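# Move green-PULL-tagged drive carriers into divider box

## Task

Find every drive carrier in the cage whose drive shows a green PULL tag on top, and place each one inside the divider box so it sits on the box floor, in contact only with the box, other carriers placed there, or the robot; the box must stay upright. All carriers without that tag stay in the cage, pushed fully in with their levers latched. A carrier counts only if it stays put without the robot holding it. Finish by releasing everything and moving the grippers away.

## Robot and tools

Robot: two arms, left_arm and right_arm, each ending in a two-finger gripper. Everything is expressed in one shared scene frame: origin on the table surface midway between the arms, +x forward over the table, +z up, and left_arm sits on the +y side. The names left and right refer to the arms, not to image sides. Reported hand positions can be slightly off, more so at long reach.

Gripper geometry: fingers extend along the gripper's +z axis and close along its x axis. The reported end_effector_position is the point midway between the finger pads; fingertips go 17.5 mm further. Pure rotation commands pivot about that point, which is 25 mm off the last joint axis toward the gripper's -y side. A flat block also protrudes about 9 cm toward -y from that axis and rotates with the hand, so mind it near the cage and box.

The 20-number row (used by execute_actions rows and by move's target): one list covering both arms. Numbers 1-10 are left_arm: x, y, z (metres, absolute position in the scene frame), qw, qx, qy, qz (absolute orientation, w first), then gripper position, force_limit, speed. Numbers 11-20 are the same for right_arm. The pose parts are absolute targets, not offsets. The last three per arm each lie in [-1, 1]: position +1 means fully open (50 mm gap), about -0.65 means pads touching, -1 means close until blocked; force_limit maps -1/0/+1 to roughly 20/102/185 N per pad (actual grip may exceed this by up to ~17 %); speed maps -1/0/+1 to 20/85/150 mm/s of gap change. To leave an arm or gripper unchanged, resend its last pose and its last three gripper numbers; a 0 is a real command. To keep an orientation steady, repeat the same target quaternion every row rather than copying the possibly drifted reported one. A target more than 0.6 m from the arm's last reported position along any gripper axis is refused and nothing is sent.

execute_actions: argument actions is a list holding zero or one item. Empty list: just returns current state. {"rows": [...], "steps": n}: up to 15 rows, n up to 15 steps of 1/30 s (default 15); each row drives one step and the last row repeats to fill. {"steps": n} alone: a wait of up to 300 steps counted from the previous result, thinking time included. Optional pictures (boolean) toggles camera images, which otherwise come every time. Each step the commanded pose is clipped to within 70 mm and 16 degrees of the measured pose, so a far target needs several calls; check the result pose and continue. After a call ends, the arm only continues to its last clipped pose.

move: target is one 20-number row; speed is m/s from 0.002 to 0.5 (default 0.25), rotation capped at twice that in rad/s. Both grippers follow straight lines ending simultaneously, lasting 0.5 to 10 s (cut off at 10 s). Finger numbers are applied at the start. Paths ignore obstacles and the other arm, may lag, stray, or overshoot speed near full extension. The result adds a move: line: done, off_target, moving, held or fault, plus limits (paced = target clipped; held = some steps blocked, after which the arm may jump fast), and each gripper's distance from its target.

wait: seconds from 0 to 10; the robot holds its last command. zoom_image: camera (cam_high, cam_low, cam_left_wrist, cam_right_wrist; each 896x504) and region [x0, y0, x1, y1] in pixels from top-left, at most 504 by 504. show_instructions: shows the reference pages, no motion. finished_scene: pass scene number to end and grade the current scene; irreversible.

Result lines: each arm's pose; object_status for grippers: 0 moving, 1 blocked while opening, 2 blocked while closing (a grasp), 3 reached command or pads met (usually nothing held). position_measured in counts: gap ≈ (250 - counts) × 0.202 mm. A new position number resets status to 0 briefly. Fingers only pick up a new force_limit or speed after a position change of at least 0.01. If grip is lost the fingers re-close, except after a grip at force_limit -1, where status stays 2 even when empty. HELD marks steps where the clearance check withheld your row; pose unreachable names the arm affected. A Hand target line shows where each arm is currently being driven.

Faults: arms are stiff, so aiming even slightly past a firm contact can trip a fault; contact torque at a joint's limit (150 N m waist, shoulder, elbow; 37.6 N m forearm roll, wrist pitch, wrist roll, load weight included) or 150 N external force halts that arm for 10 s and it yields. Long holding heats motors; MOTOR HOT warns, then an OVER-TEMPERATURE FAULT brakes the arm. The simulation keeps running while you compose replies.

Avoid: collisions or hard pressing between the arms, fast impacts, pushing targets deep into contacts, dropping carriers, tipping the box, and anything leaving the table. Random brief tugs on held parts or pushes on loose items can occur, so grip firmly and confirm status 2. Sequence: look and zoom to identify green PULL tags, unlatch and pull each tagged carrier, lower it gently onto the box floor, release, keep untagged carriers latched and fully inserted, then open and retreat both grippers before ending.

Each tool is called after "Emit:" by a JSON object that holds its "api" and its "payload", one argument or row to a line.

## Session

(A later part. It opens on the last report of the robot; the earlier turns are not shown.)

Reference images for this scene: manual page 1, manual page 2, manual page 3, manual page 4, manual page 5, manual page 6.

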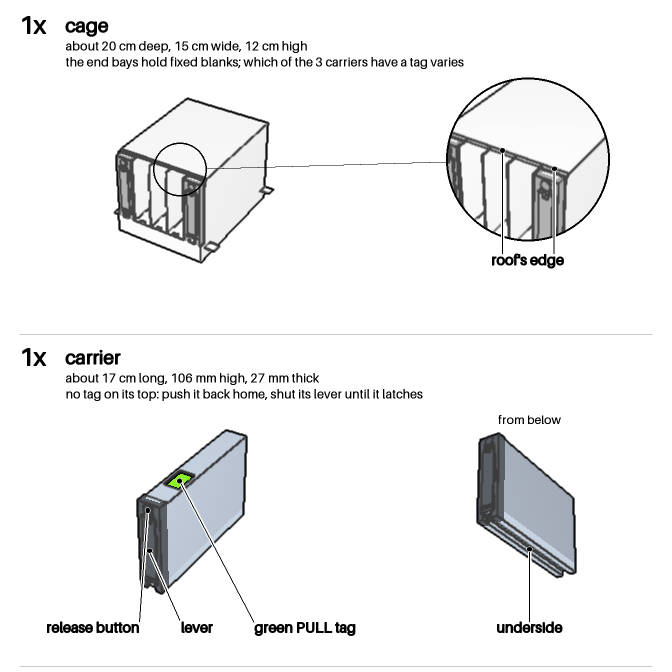

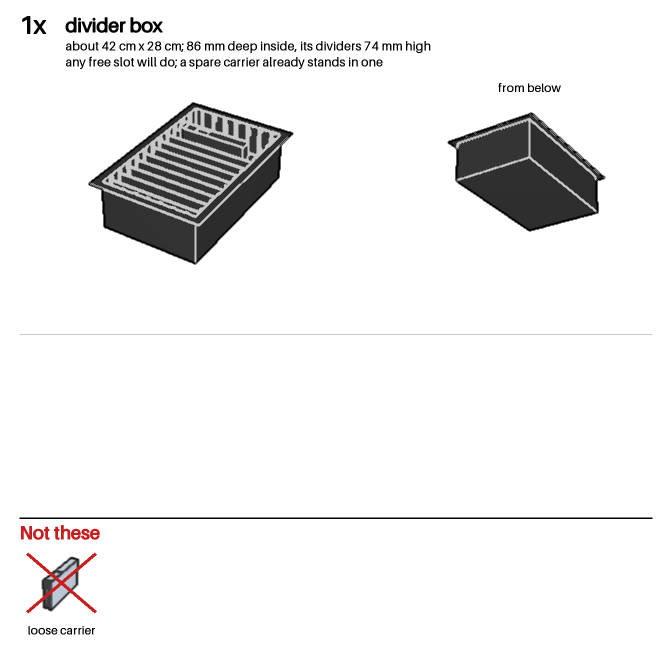

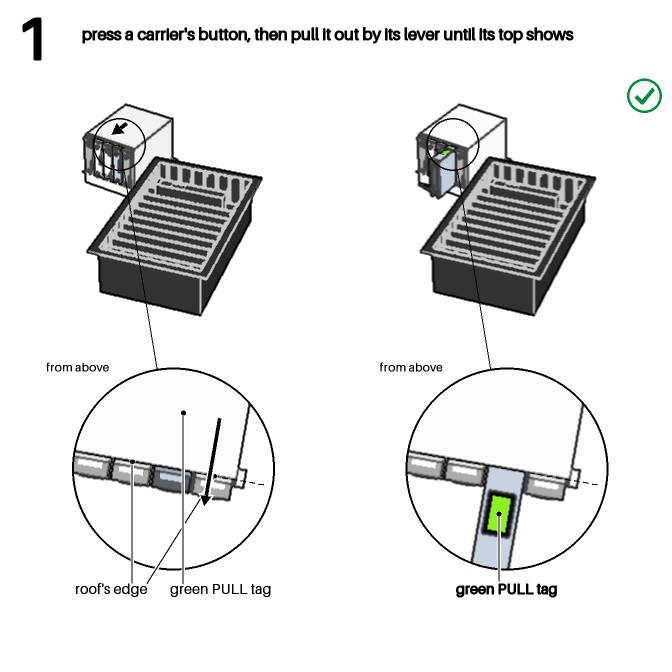

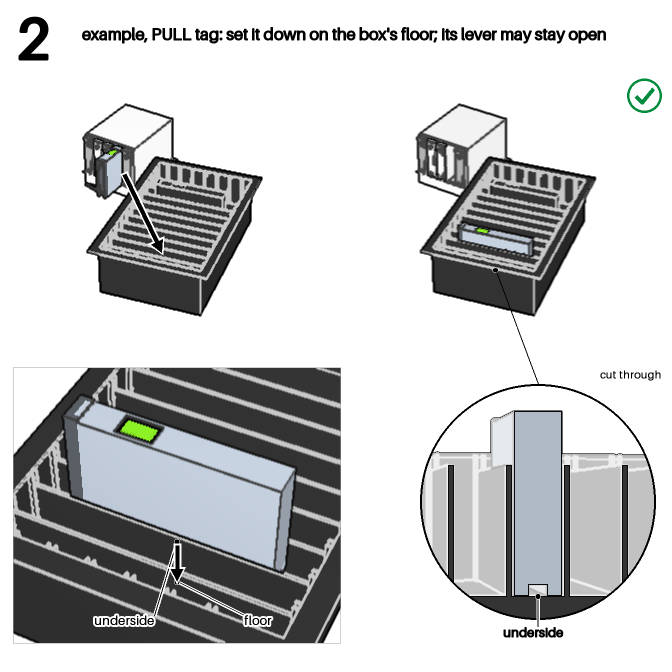

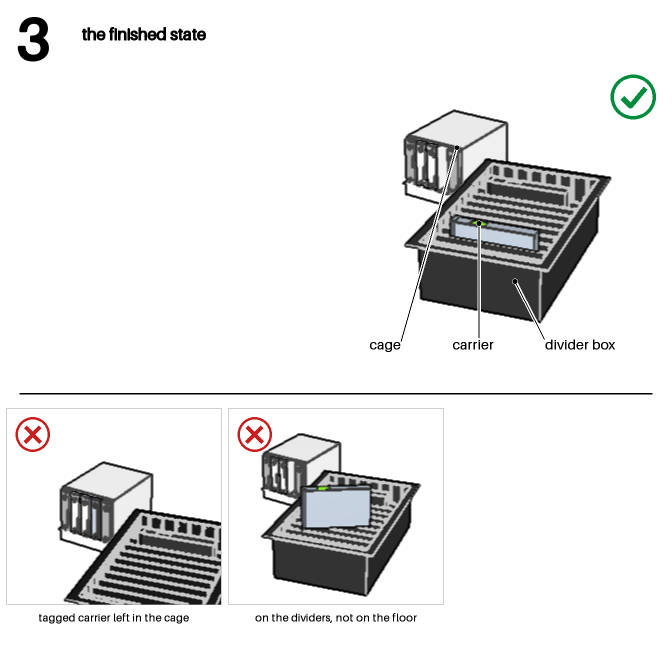

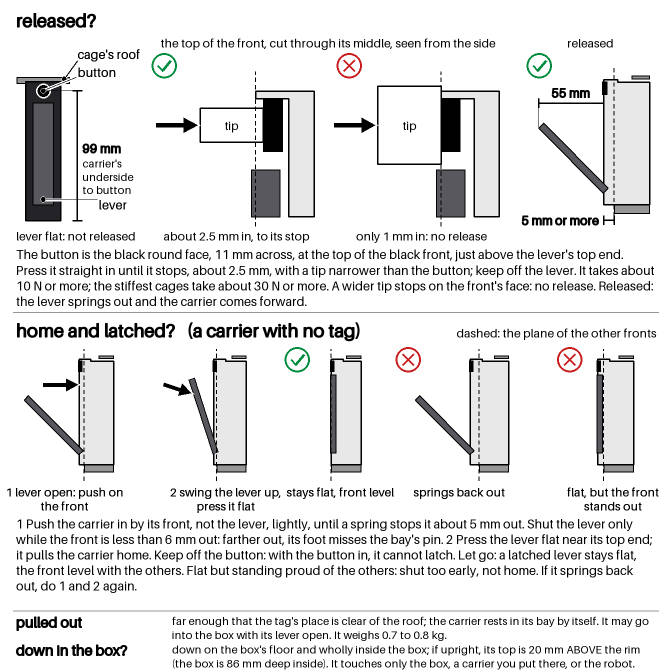

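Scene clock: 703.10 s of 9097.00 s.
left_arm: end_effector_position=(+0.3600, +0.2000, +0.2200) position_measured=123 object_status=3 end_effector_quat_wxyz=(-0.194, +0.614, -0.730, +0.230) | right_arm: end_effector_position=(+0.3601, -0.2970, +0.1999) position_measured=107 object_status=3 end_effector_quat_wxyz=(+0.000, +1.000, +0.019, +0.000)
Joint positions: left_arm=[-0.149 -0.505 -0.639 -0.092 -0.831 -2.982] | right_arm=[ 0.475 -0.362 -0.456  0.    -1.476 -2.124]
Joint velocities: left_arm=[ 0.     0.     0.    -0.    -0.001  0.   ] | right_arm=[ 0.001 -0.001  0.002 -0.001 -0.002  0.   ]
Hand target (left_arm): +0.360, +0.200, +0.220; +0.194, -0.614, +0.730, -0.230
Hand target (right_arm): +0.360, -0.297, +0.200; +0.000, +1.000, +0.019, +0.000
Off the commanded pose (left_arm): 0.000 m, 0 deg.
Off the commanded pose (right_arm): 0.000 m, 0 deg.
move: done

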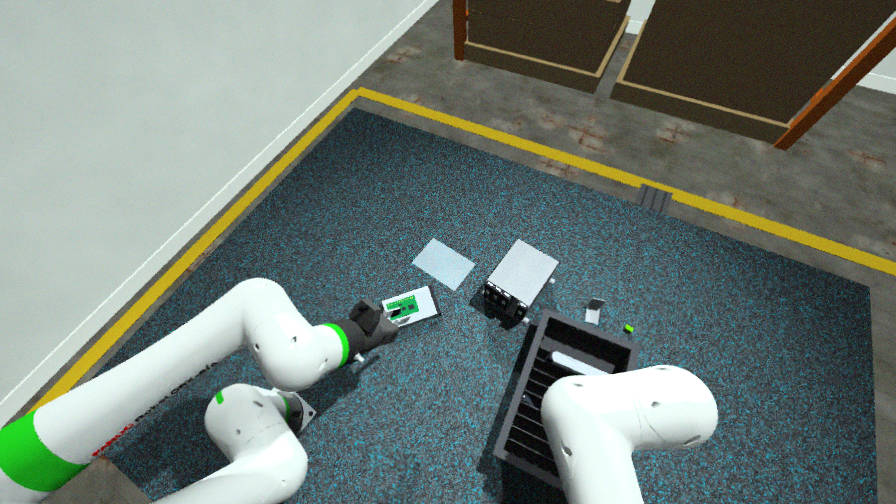

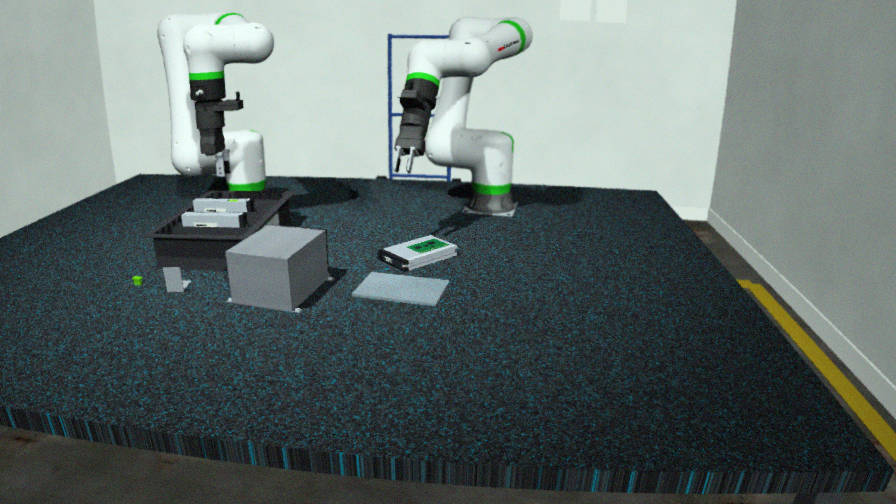

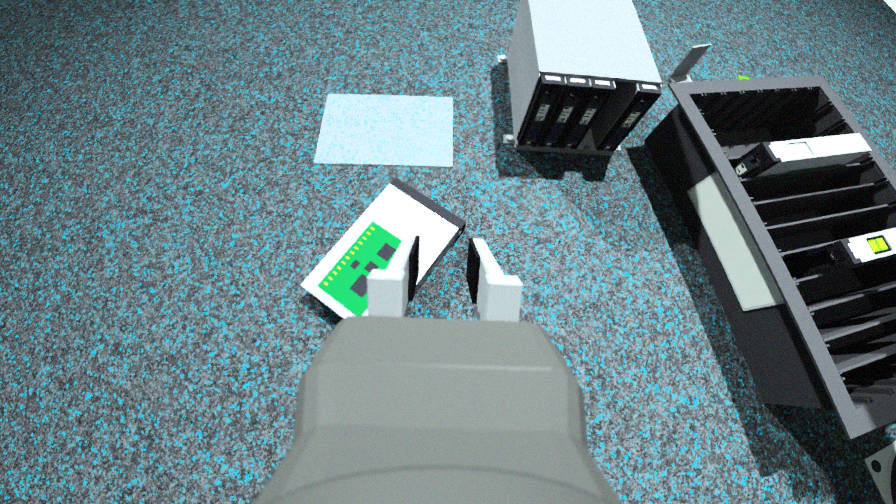

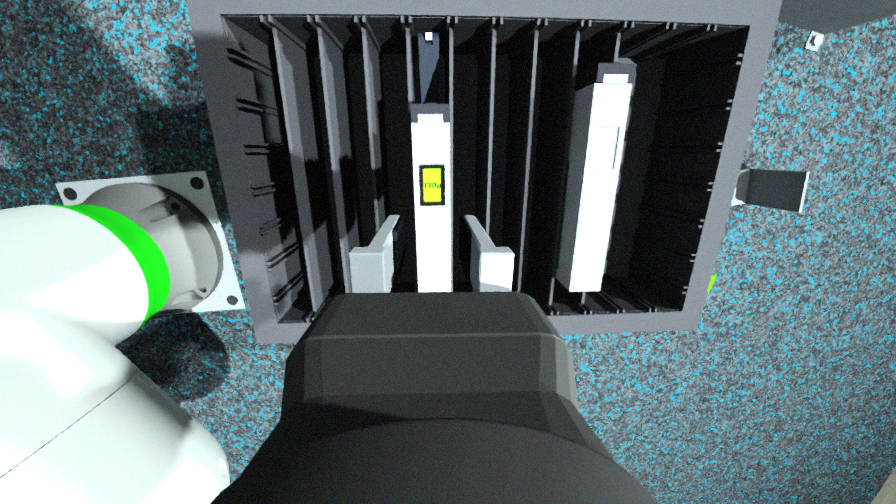

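Emit:
{"api": "move", "payload": {
  "target": [0.5117,0.0248,0.165,0.1199,-0.4475,0.8560,-0.2294,-1,0,0.5, 0.34,-0.36,0.28,0,0.9998,0.0192,0,0.3,-0.4,-0.2],
  "speed": 0.2
}}

Emit:
{"api": "move", "payload": {
  "target": [0.5462,0.0188,0.122,0.1199,-0.4475,0.8560,-0.2294,-1,0,0.5, 0.34,-0.36,0.28,0,0.9998,0.0192,0,0.3,-0.4,-0.2],
  "speed": 0.06
}}

Emit:
{"api": "move", "payload": {
  "target": [0.5570,0.0170,0.117,0.1199,-0.4475,0.8560,-0.2294,-1,0,0.5, 0.34,-0.36,0.28,0,0.9998,0.0192,0,0.3,-0.4,-0.2],
  "speed": 0.02
}}

Emit:
{"api": "zoom_image", "payload": {
  "camera": "cam_left_wrist",
  "region": [390,180,490,260]
}}

Scene clock: 715.73 s of 9097.00 s.
left_arm: end_effector_position=(+0.5115, +0.0246, +0.1651) position_measured=253 object_status=3 end_effector_quat_wxyz=(+0.120, -0.447, +0.856, -0.230) | right_arm: end_effector_position=(+0.3400, -0.3599, +0.2800) position_measured=107 object_status=3 end_effector_quat_wxyz=(-0.000, +1.000, +0.019, -0.000)
Joint positions: left_arm=[-0.244  0.157 -0.263  0.185 -0.646 -3.484] | right_arm=[ 0.306 -0.429 -0.312 -0.    -1.688 -1.956]
Joint velocities: left_arm=[ 0.001  0.004  0.003  0.002 -0.    -0.004] | right_arm=[-0.001  0.     0.    -0.    -0.     0.001]
Hand target (left_arm): +0.512, +0.025, +0.165; +0.120, -0.447, +0.856, -0.230
Hand target (right_arm): +0.340, -0.360, +0.280; -0.000, +1.000, +0.019, -0.000
Off the commanded pose (left_arm): 0.000 m, 0 deg.
Off the commanded pose (right_arm): 0.000 m, 0 deg.
After step 90, 7.93 s passed at rest.
move: done

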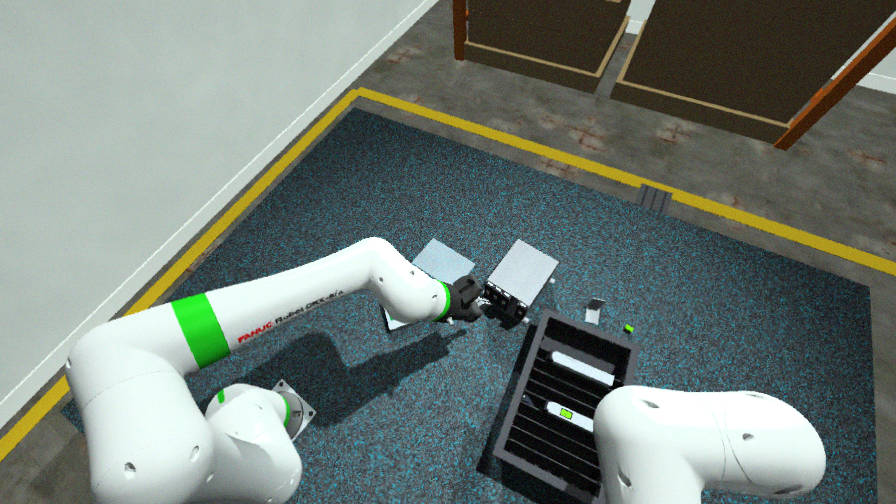

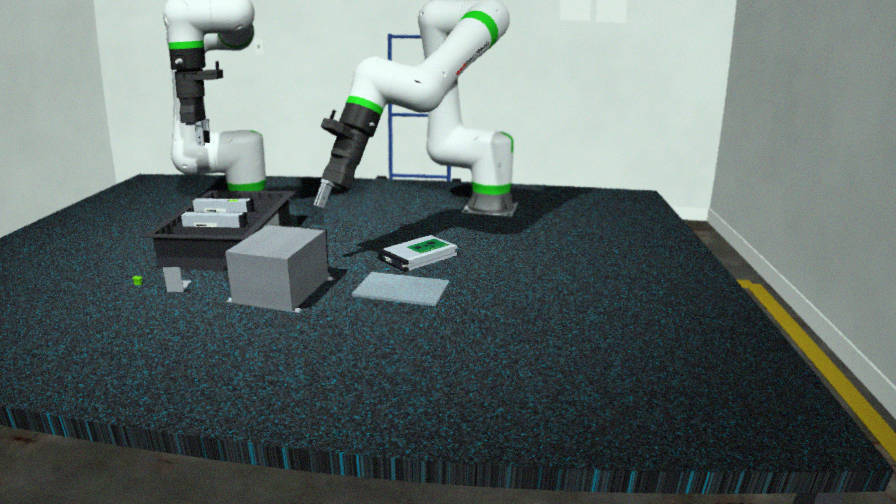

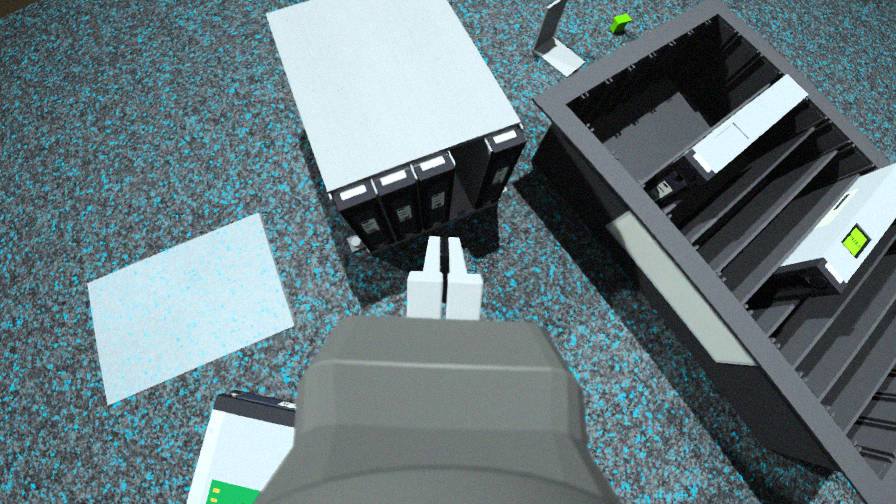

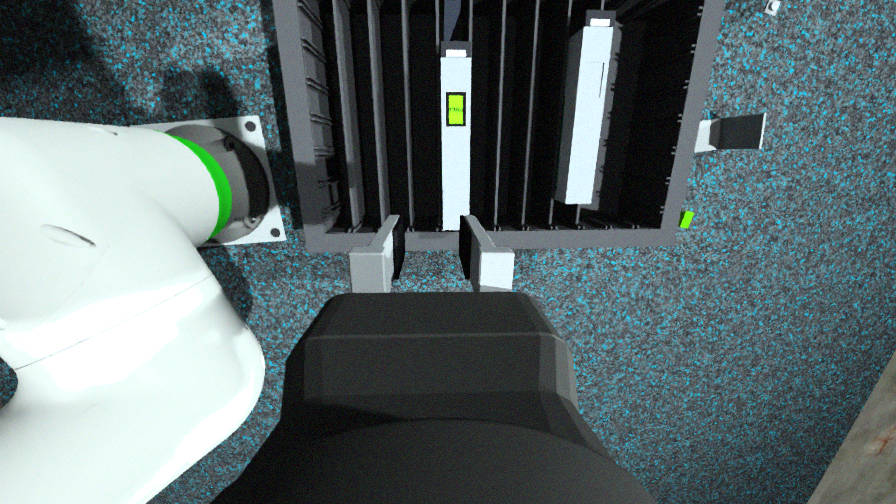

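Scene clock: 717.00 s of 9097.00 s.
left_arm: end_effector_position=(+0.5462, +0.0187, +0.1221) position_measured=253 object_status=3 end_effector_quat_wxyz=(+0.120, -0.448, +0.856, -0.229) | right_arm: end_effector_position=(+0.3400, -0.3600, +0.2800) position_measured=107 object_status=3 end_effector_quat_wxyz=(+0.000, +1.000, +0.019, -0.000)
Joint positions: left_arm=[-0.231  0.273 -0.24   0.223 -0.557 -3.537] | right_arm=[ 0.306 -0.429 -0.312 -0.    -1.688 -1.956]
Joint velocities: left_arm=[ 0.001  0.003  0.001  0.001  0.003 -0.002] | right_arm=[-0.  0. -0. -0.  0. -0.]
Hand target (left_arm): +0.546, +0.019, +0.122; +0.120, -0.448, +0.856, -0.229
Hand target (right_arm): +0.340, -0.360, +0.280; -0.000, +1.000, +0.019, -0.000
Off the commanded pose (left_arm): 0.000 m, 0 deg.
Off the commanded pose (right_arm): 0.000 m, 0 deg.
move: done

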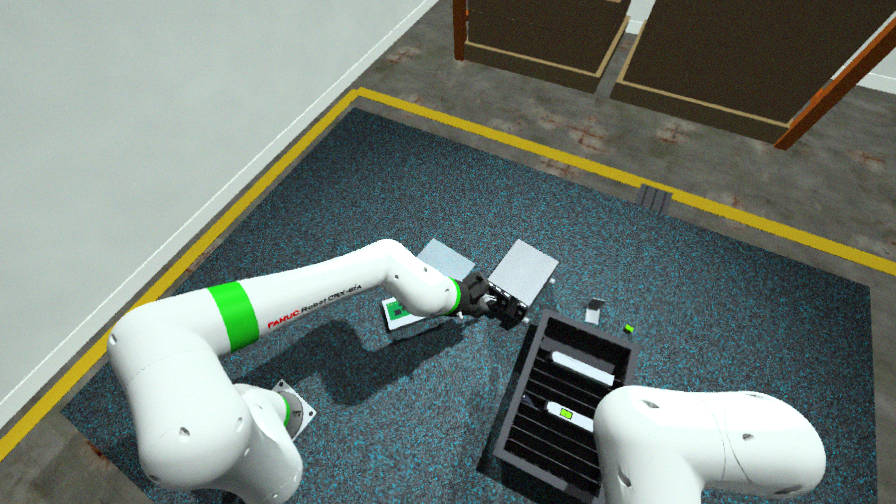

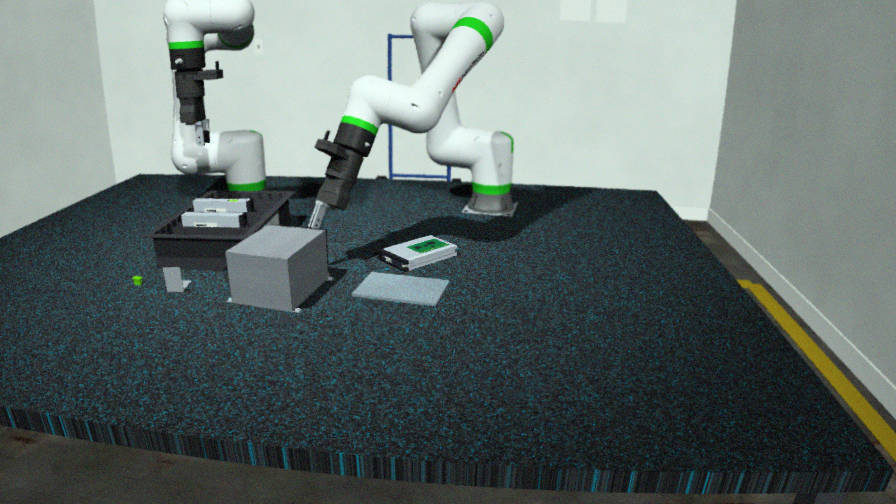

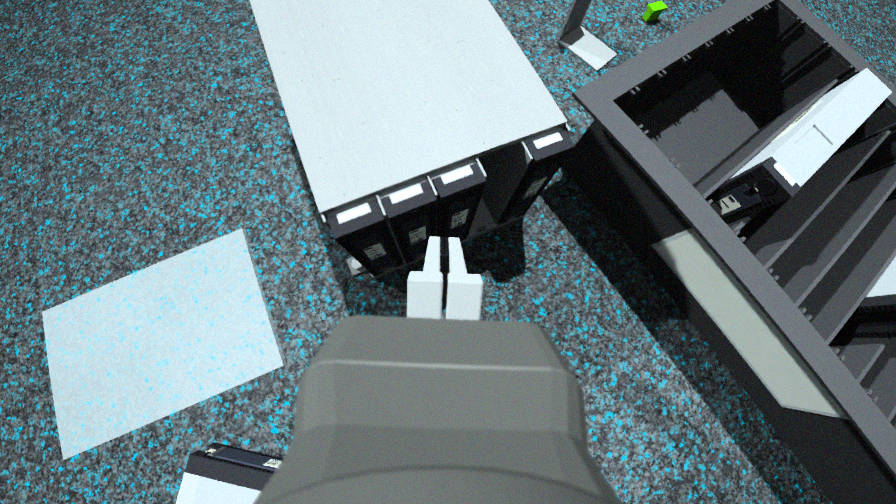

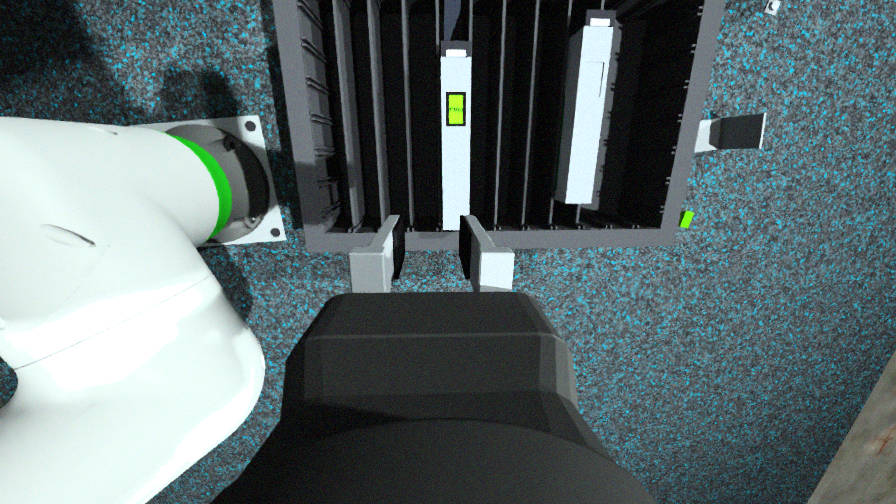

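Scene clock: 717.87 s of 9097.00 s.
left_arm: end_effector_position=(+0.5569, +0.0170, +0.1170) position_measured=253 object_status=3 end_effector_quat_wxyz=(+0.120, -0.447, +0.856, -0.229) | right_arm: end_effector_position=(+0.3400, -0.3600, +0.2800) position_measured=107 object_status=3 end_effector_quat_wxyz=(+0.000, +1.000, +0.019, -0.000)
Joint positions: left_arm=[-0.227  0.301 -0.219  0.229 -0.552 -3.546] | right_arm=[ 0.306 -0.429 -0.312  0.    -1.688 -1.956]
Joint velocities: left_arm=[ 0.001  0.002  0.001  0.001 -0.002 -0.001] | right_arm=[0.002 0.    0.    0.    0.    0.001]
Hand target (left_arm): +0.557, +0.017, +0.117; +0.120, -0.448, +0.856, -0.229
Hand target (right_arm): +0.340, -0.360, +0.280; +0.000, +1.000, +0.019, +0.000
Off the commanded pose (left_arm): 0.000 m, 0 deg.
Off the commanded pose (right_arm): 0.000 m, 0 deg.
move: done

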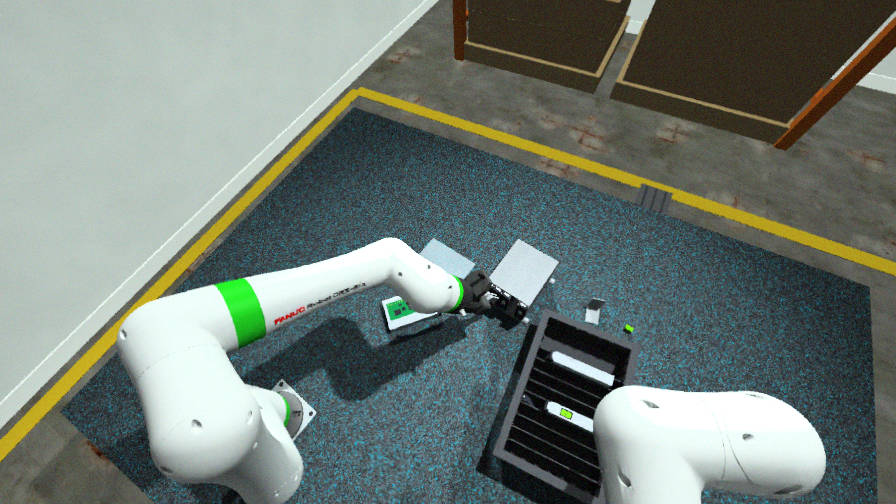

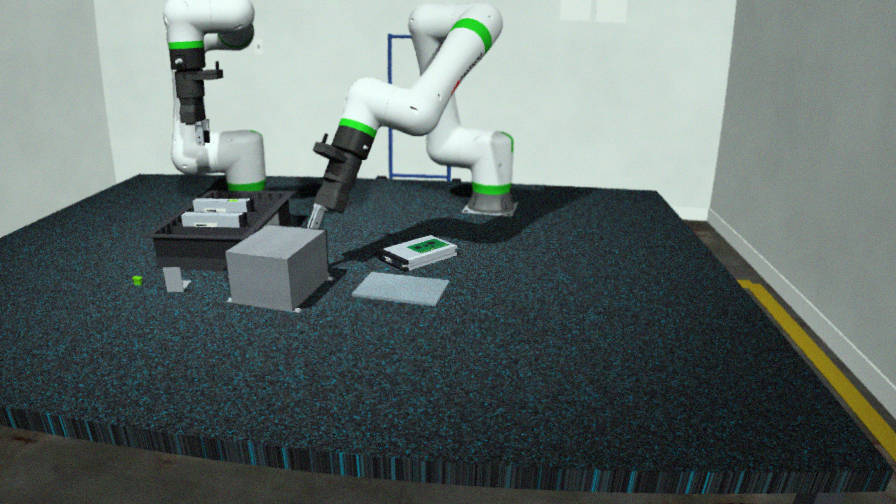

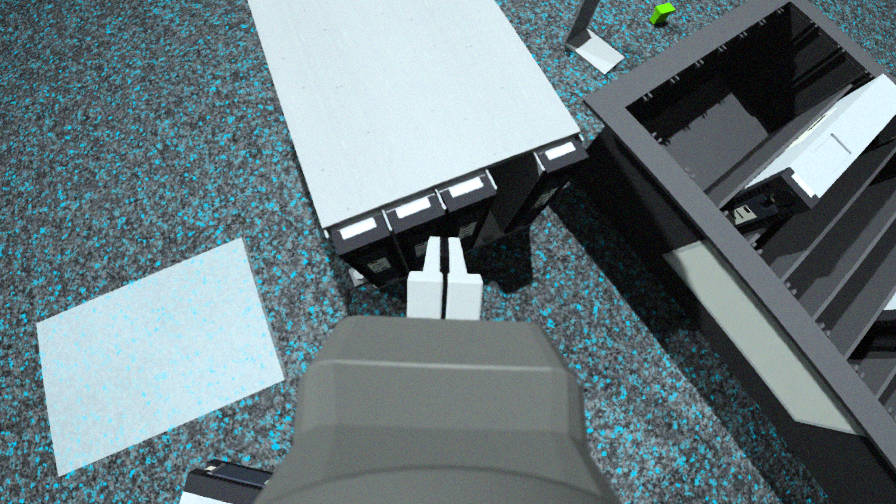

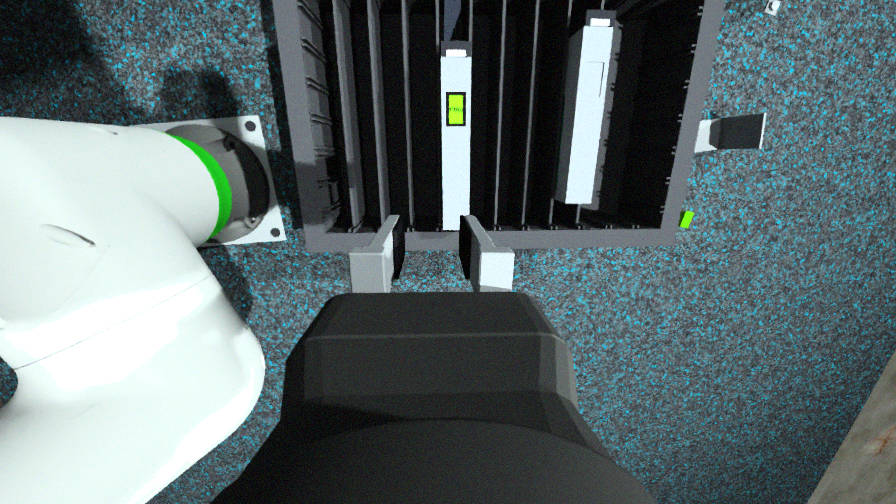

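Region (390, 180, 490, 260) of cam_left_wrist's 896x504 image, scaled by 5.040, with more detail than that image has; it fills the top 403 rows of this view, and the rest is white.

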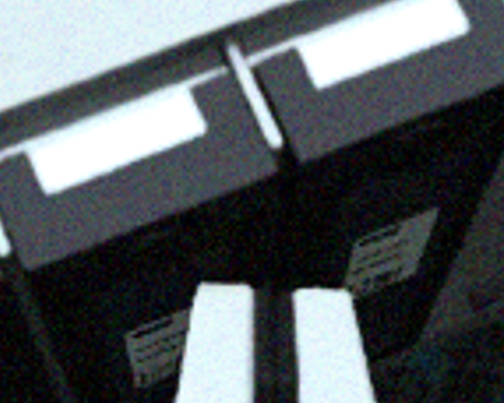

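Emit:
{"api": "move", "payload": {
  "target": [0.5612,0.0175,0.117,0.1199,-0.4475,0.8560,-0.2294,-1,0,0.5, 0.34,-0.36,0.28,0,0.9998,0.0192,0,0.3,-0.4,-0.2],
  "speed": 0.008
}}

Emit:
{"api": "zoom_image", "payload": {
  "camera": "cam_left_wrist",
  "region": [390,180,490,260]
}}

Scene clock: 724.50 s of 9097.00 s.
left_arm: end_effector_position=(+0.5611, +0.0175, +0.1170) position_measured=253 object_status=3 end_effector_quat_wxyz=(+0.120, -0.447, +0.856, -0.229) | right_arm: end_effector_position=(+0.3400, -0.3600, +0.2800) position_measured=107 object_status=3 end_effector_quat_wxyz=(+0.000, +1.000, +0.019, +0.000)
Joint positions: left_arm=[-0.223  0.308 -0.21   0.231 -0.554 -3.551] | right_arm=[ 0.306 -0.429 -0.312  0.    -1.688 -1.956]
Joint velocities: left_arm=[ 0.002  0.001  0.002  0.     0.001 -0.001] | right_arm=[ 0.001 -0.    -0.    -0.    -0.    -0.   ]
Hand target (left_arm): +0.561, +0.017, +0.117; +0.120, -0.447, +0.856, -0.229
Hand target (right_arm): +0.340, -0.360, +0.280; +0.000, +1.000, +0.019, +0.000
Off the commanded pose (left_arm): 0.000 m, 0 deg.
Off the commanded pose (right_arm): 0.000 m, 0 deg.
After step 90, 2.90 s passed at rest.
move: done

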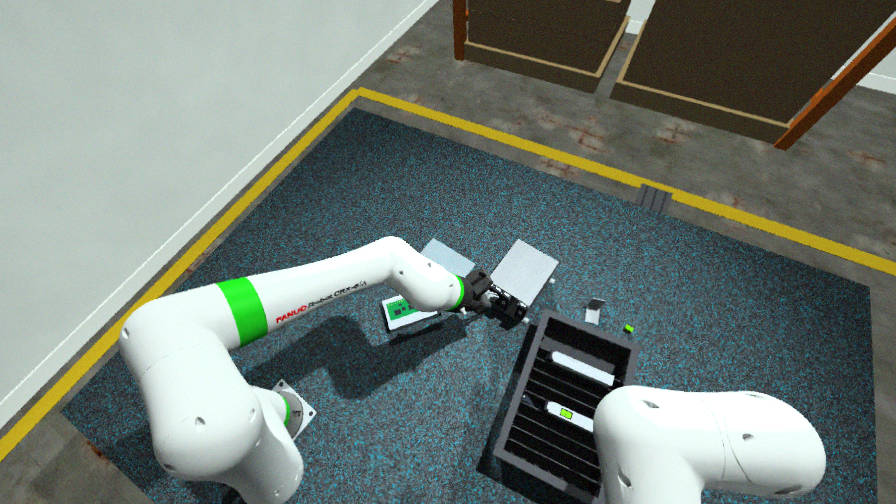

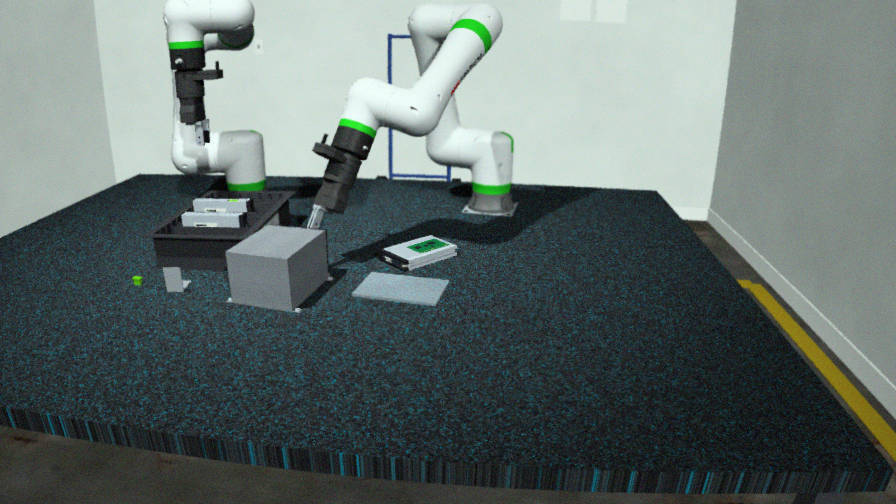

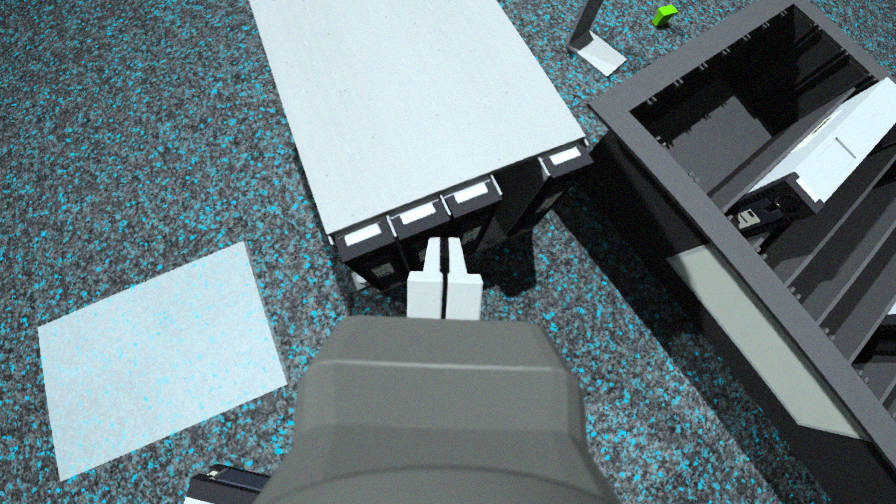

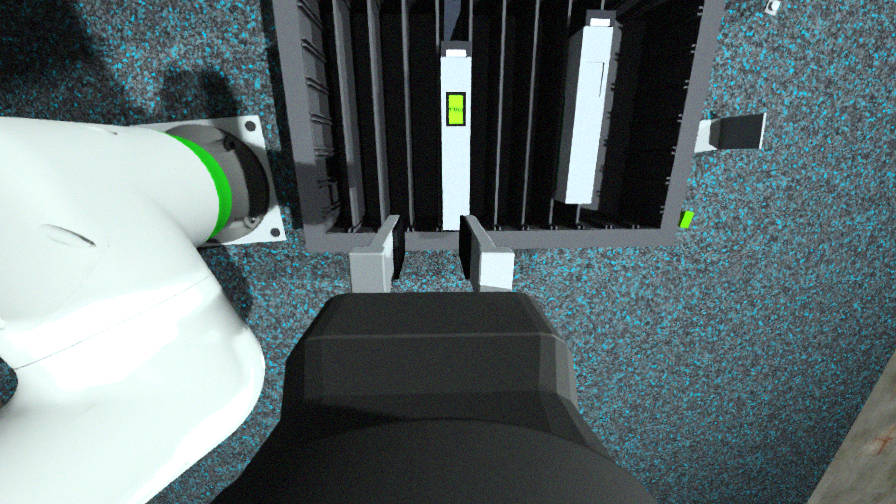

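Region (390, 180, 490, 260) of cam_left_wrist's 896x504 image, scaled by 5.040, with more detail than that image has; it fills the top 403 rows of this view, and the rest is white.

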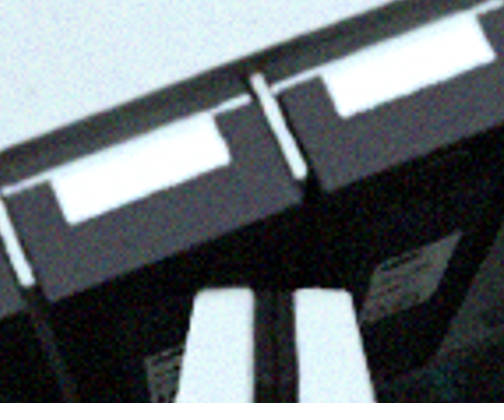

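Emit:
{"api": "move", "payload": {
  "target": [0.5642,0.0173,0.117,0.1199,-0.4475,0.8560,-0.2294,-1,0,0.5, 0.34,-0.36,0.28,0,0.9998,0.0192,0,0.3,-0.4,-0.2],
  "speed": 0.005
}}

Emit:
{"api": "zoom_image", "payload": {
  "camera": "cam_left_wrist",
  "region": [390,180,490,260]
}}

Scene clock: 728.80 s of 9097.00 s.
left_arm: end_effector_position=(+0.5642, +0.0173, +0.1170) position_measured=253 object_status=3 end_effector_quat_wxyz=(+0.120, -0.447, +0.856, -0.229) | right_arm: end_effector_position=(+0.3400, -0.3600, +0.2800) position_measured=107 object_status=3 end_effector_quat_wxyz=(+0.000, +1.000, +0.019, +0.000)
Joint positions: left_arm=[-0.221  0.314 -0.202  0.232 -0.556 -3.553] | right_arm=[ 0.306 -0.429 -0.312  0.    -1.688 -1.956]
Joint velocities: left_arm=[ 0.001  0.001  0.001 -0.001 -0.     0.002] | right_arm=[ 0.001 -0.     0.    -0.    -0.    -0.   ]
Hand target (left_arm): +0.564, +0.017, +0.117; +0.120, -0.448, +0.856, -0.229
Hand target (right_arm): +0.340, -0.360, +0.280; +0.000, +1.000, +0.019, +0.000
Off the commanded pose (left_arm): 0.000 m, 0 deg.
Off the commanded pose (right_arm): 0.000 m, 0 deg.
After step 90, 0.47 s passed at rest.
move: done

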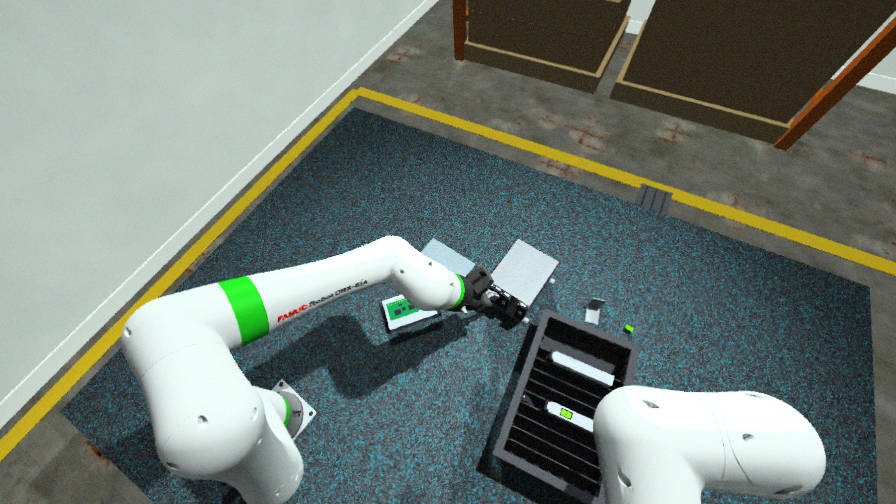

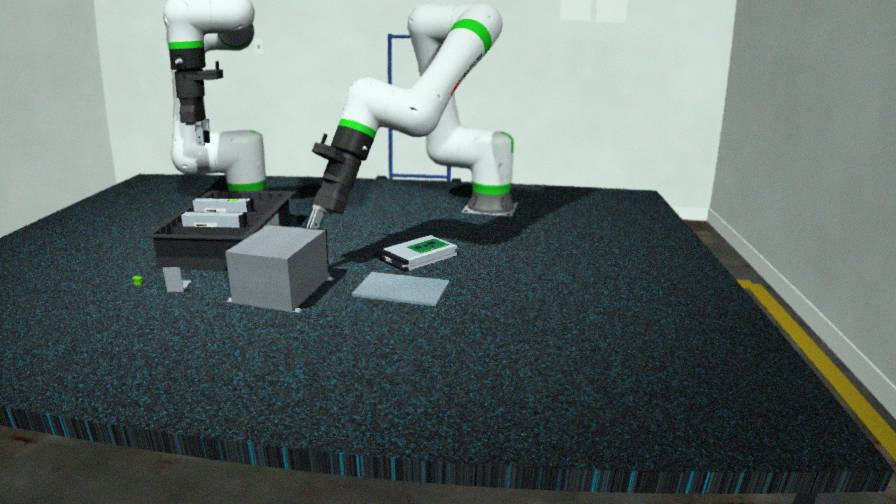

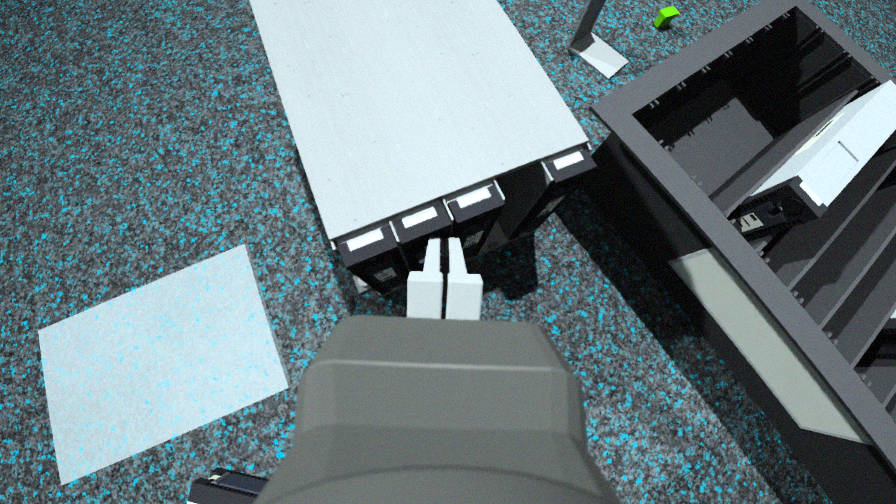

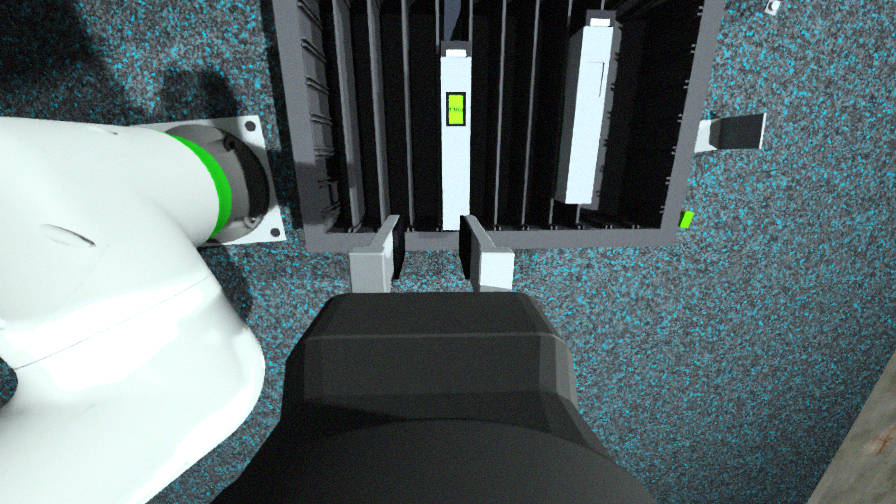

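Region (390, 180, 490, 260) of cam_left_wrist's 896x504 image, scaled by 5.040, with more detail than that image has; it fills the top 403 rows of this view, and the rest is white.

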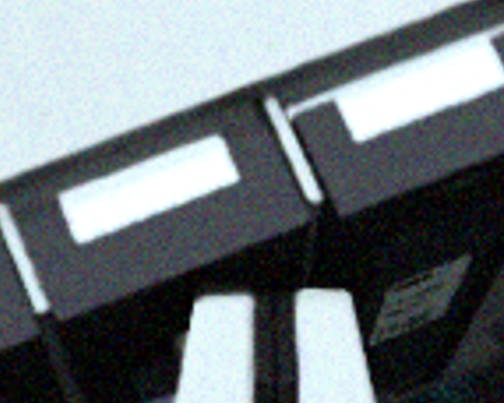

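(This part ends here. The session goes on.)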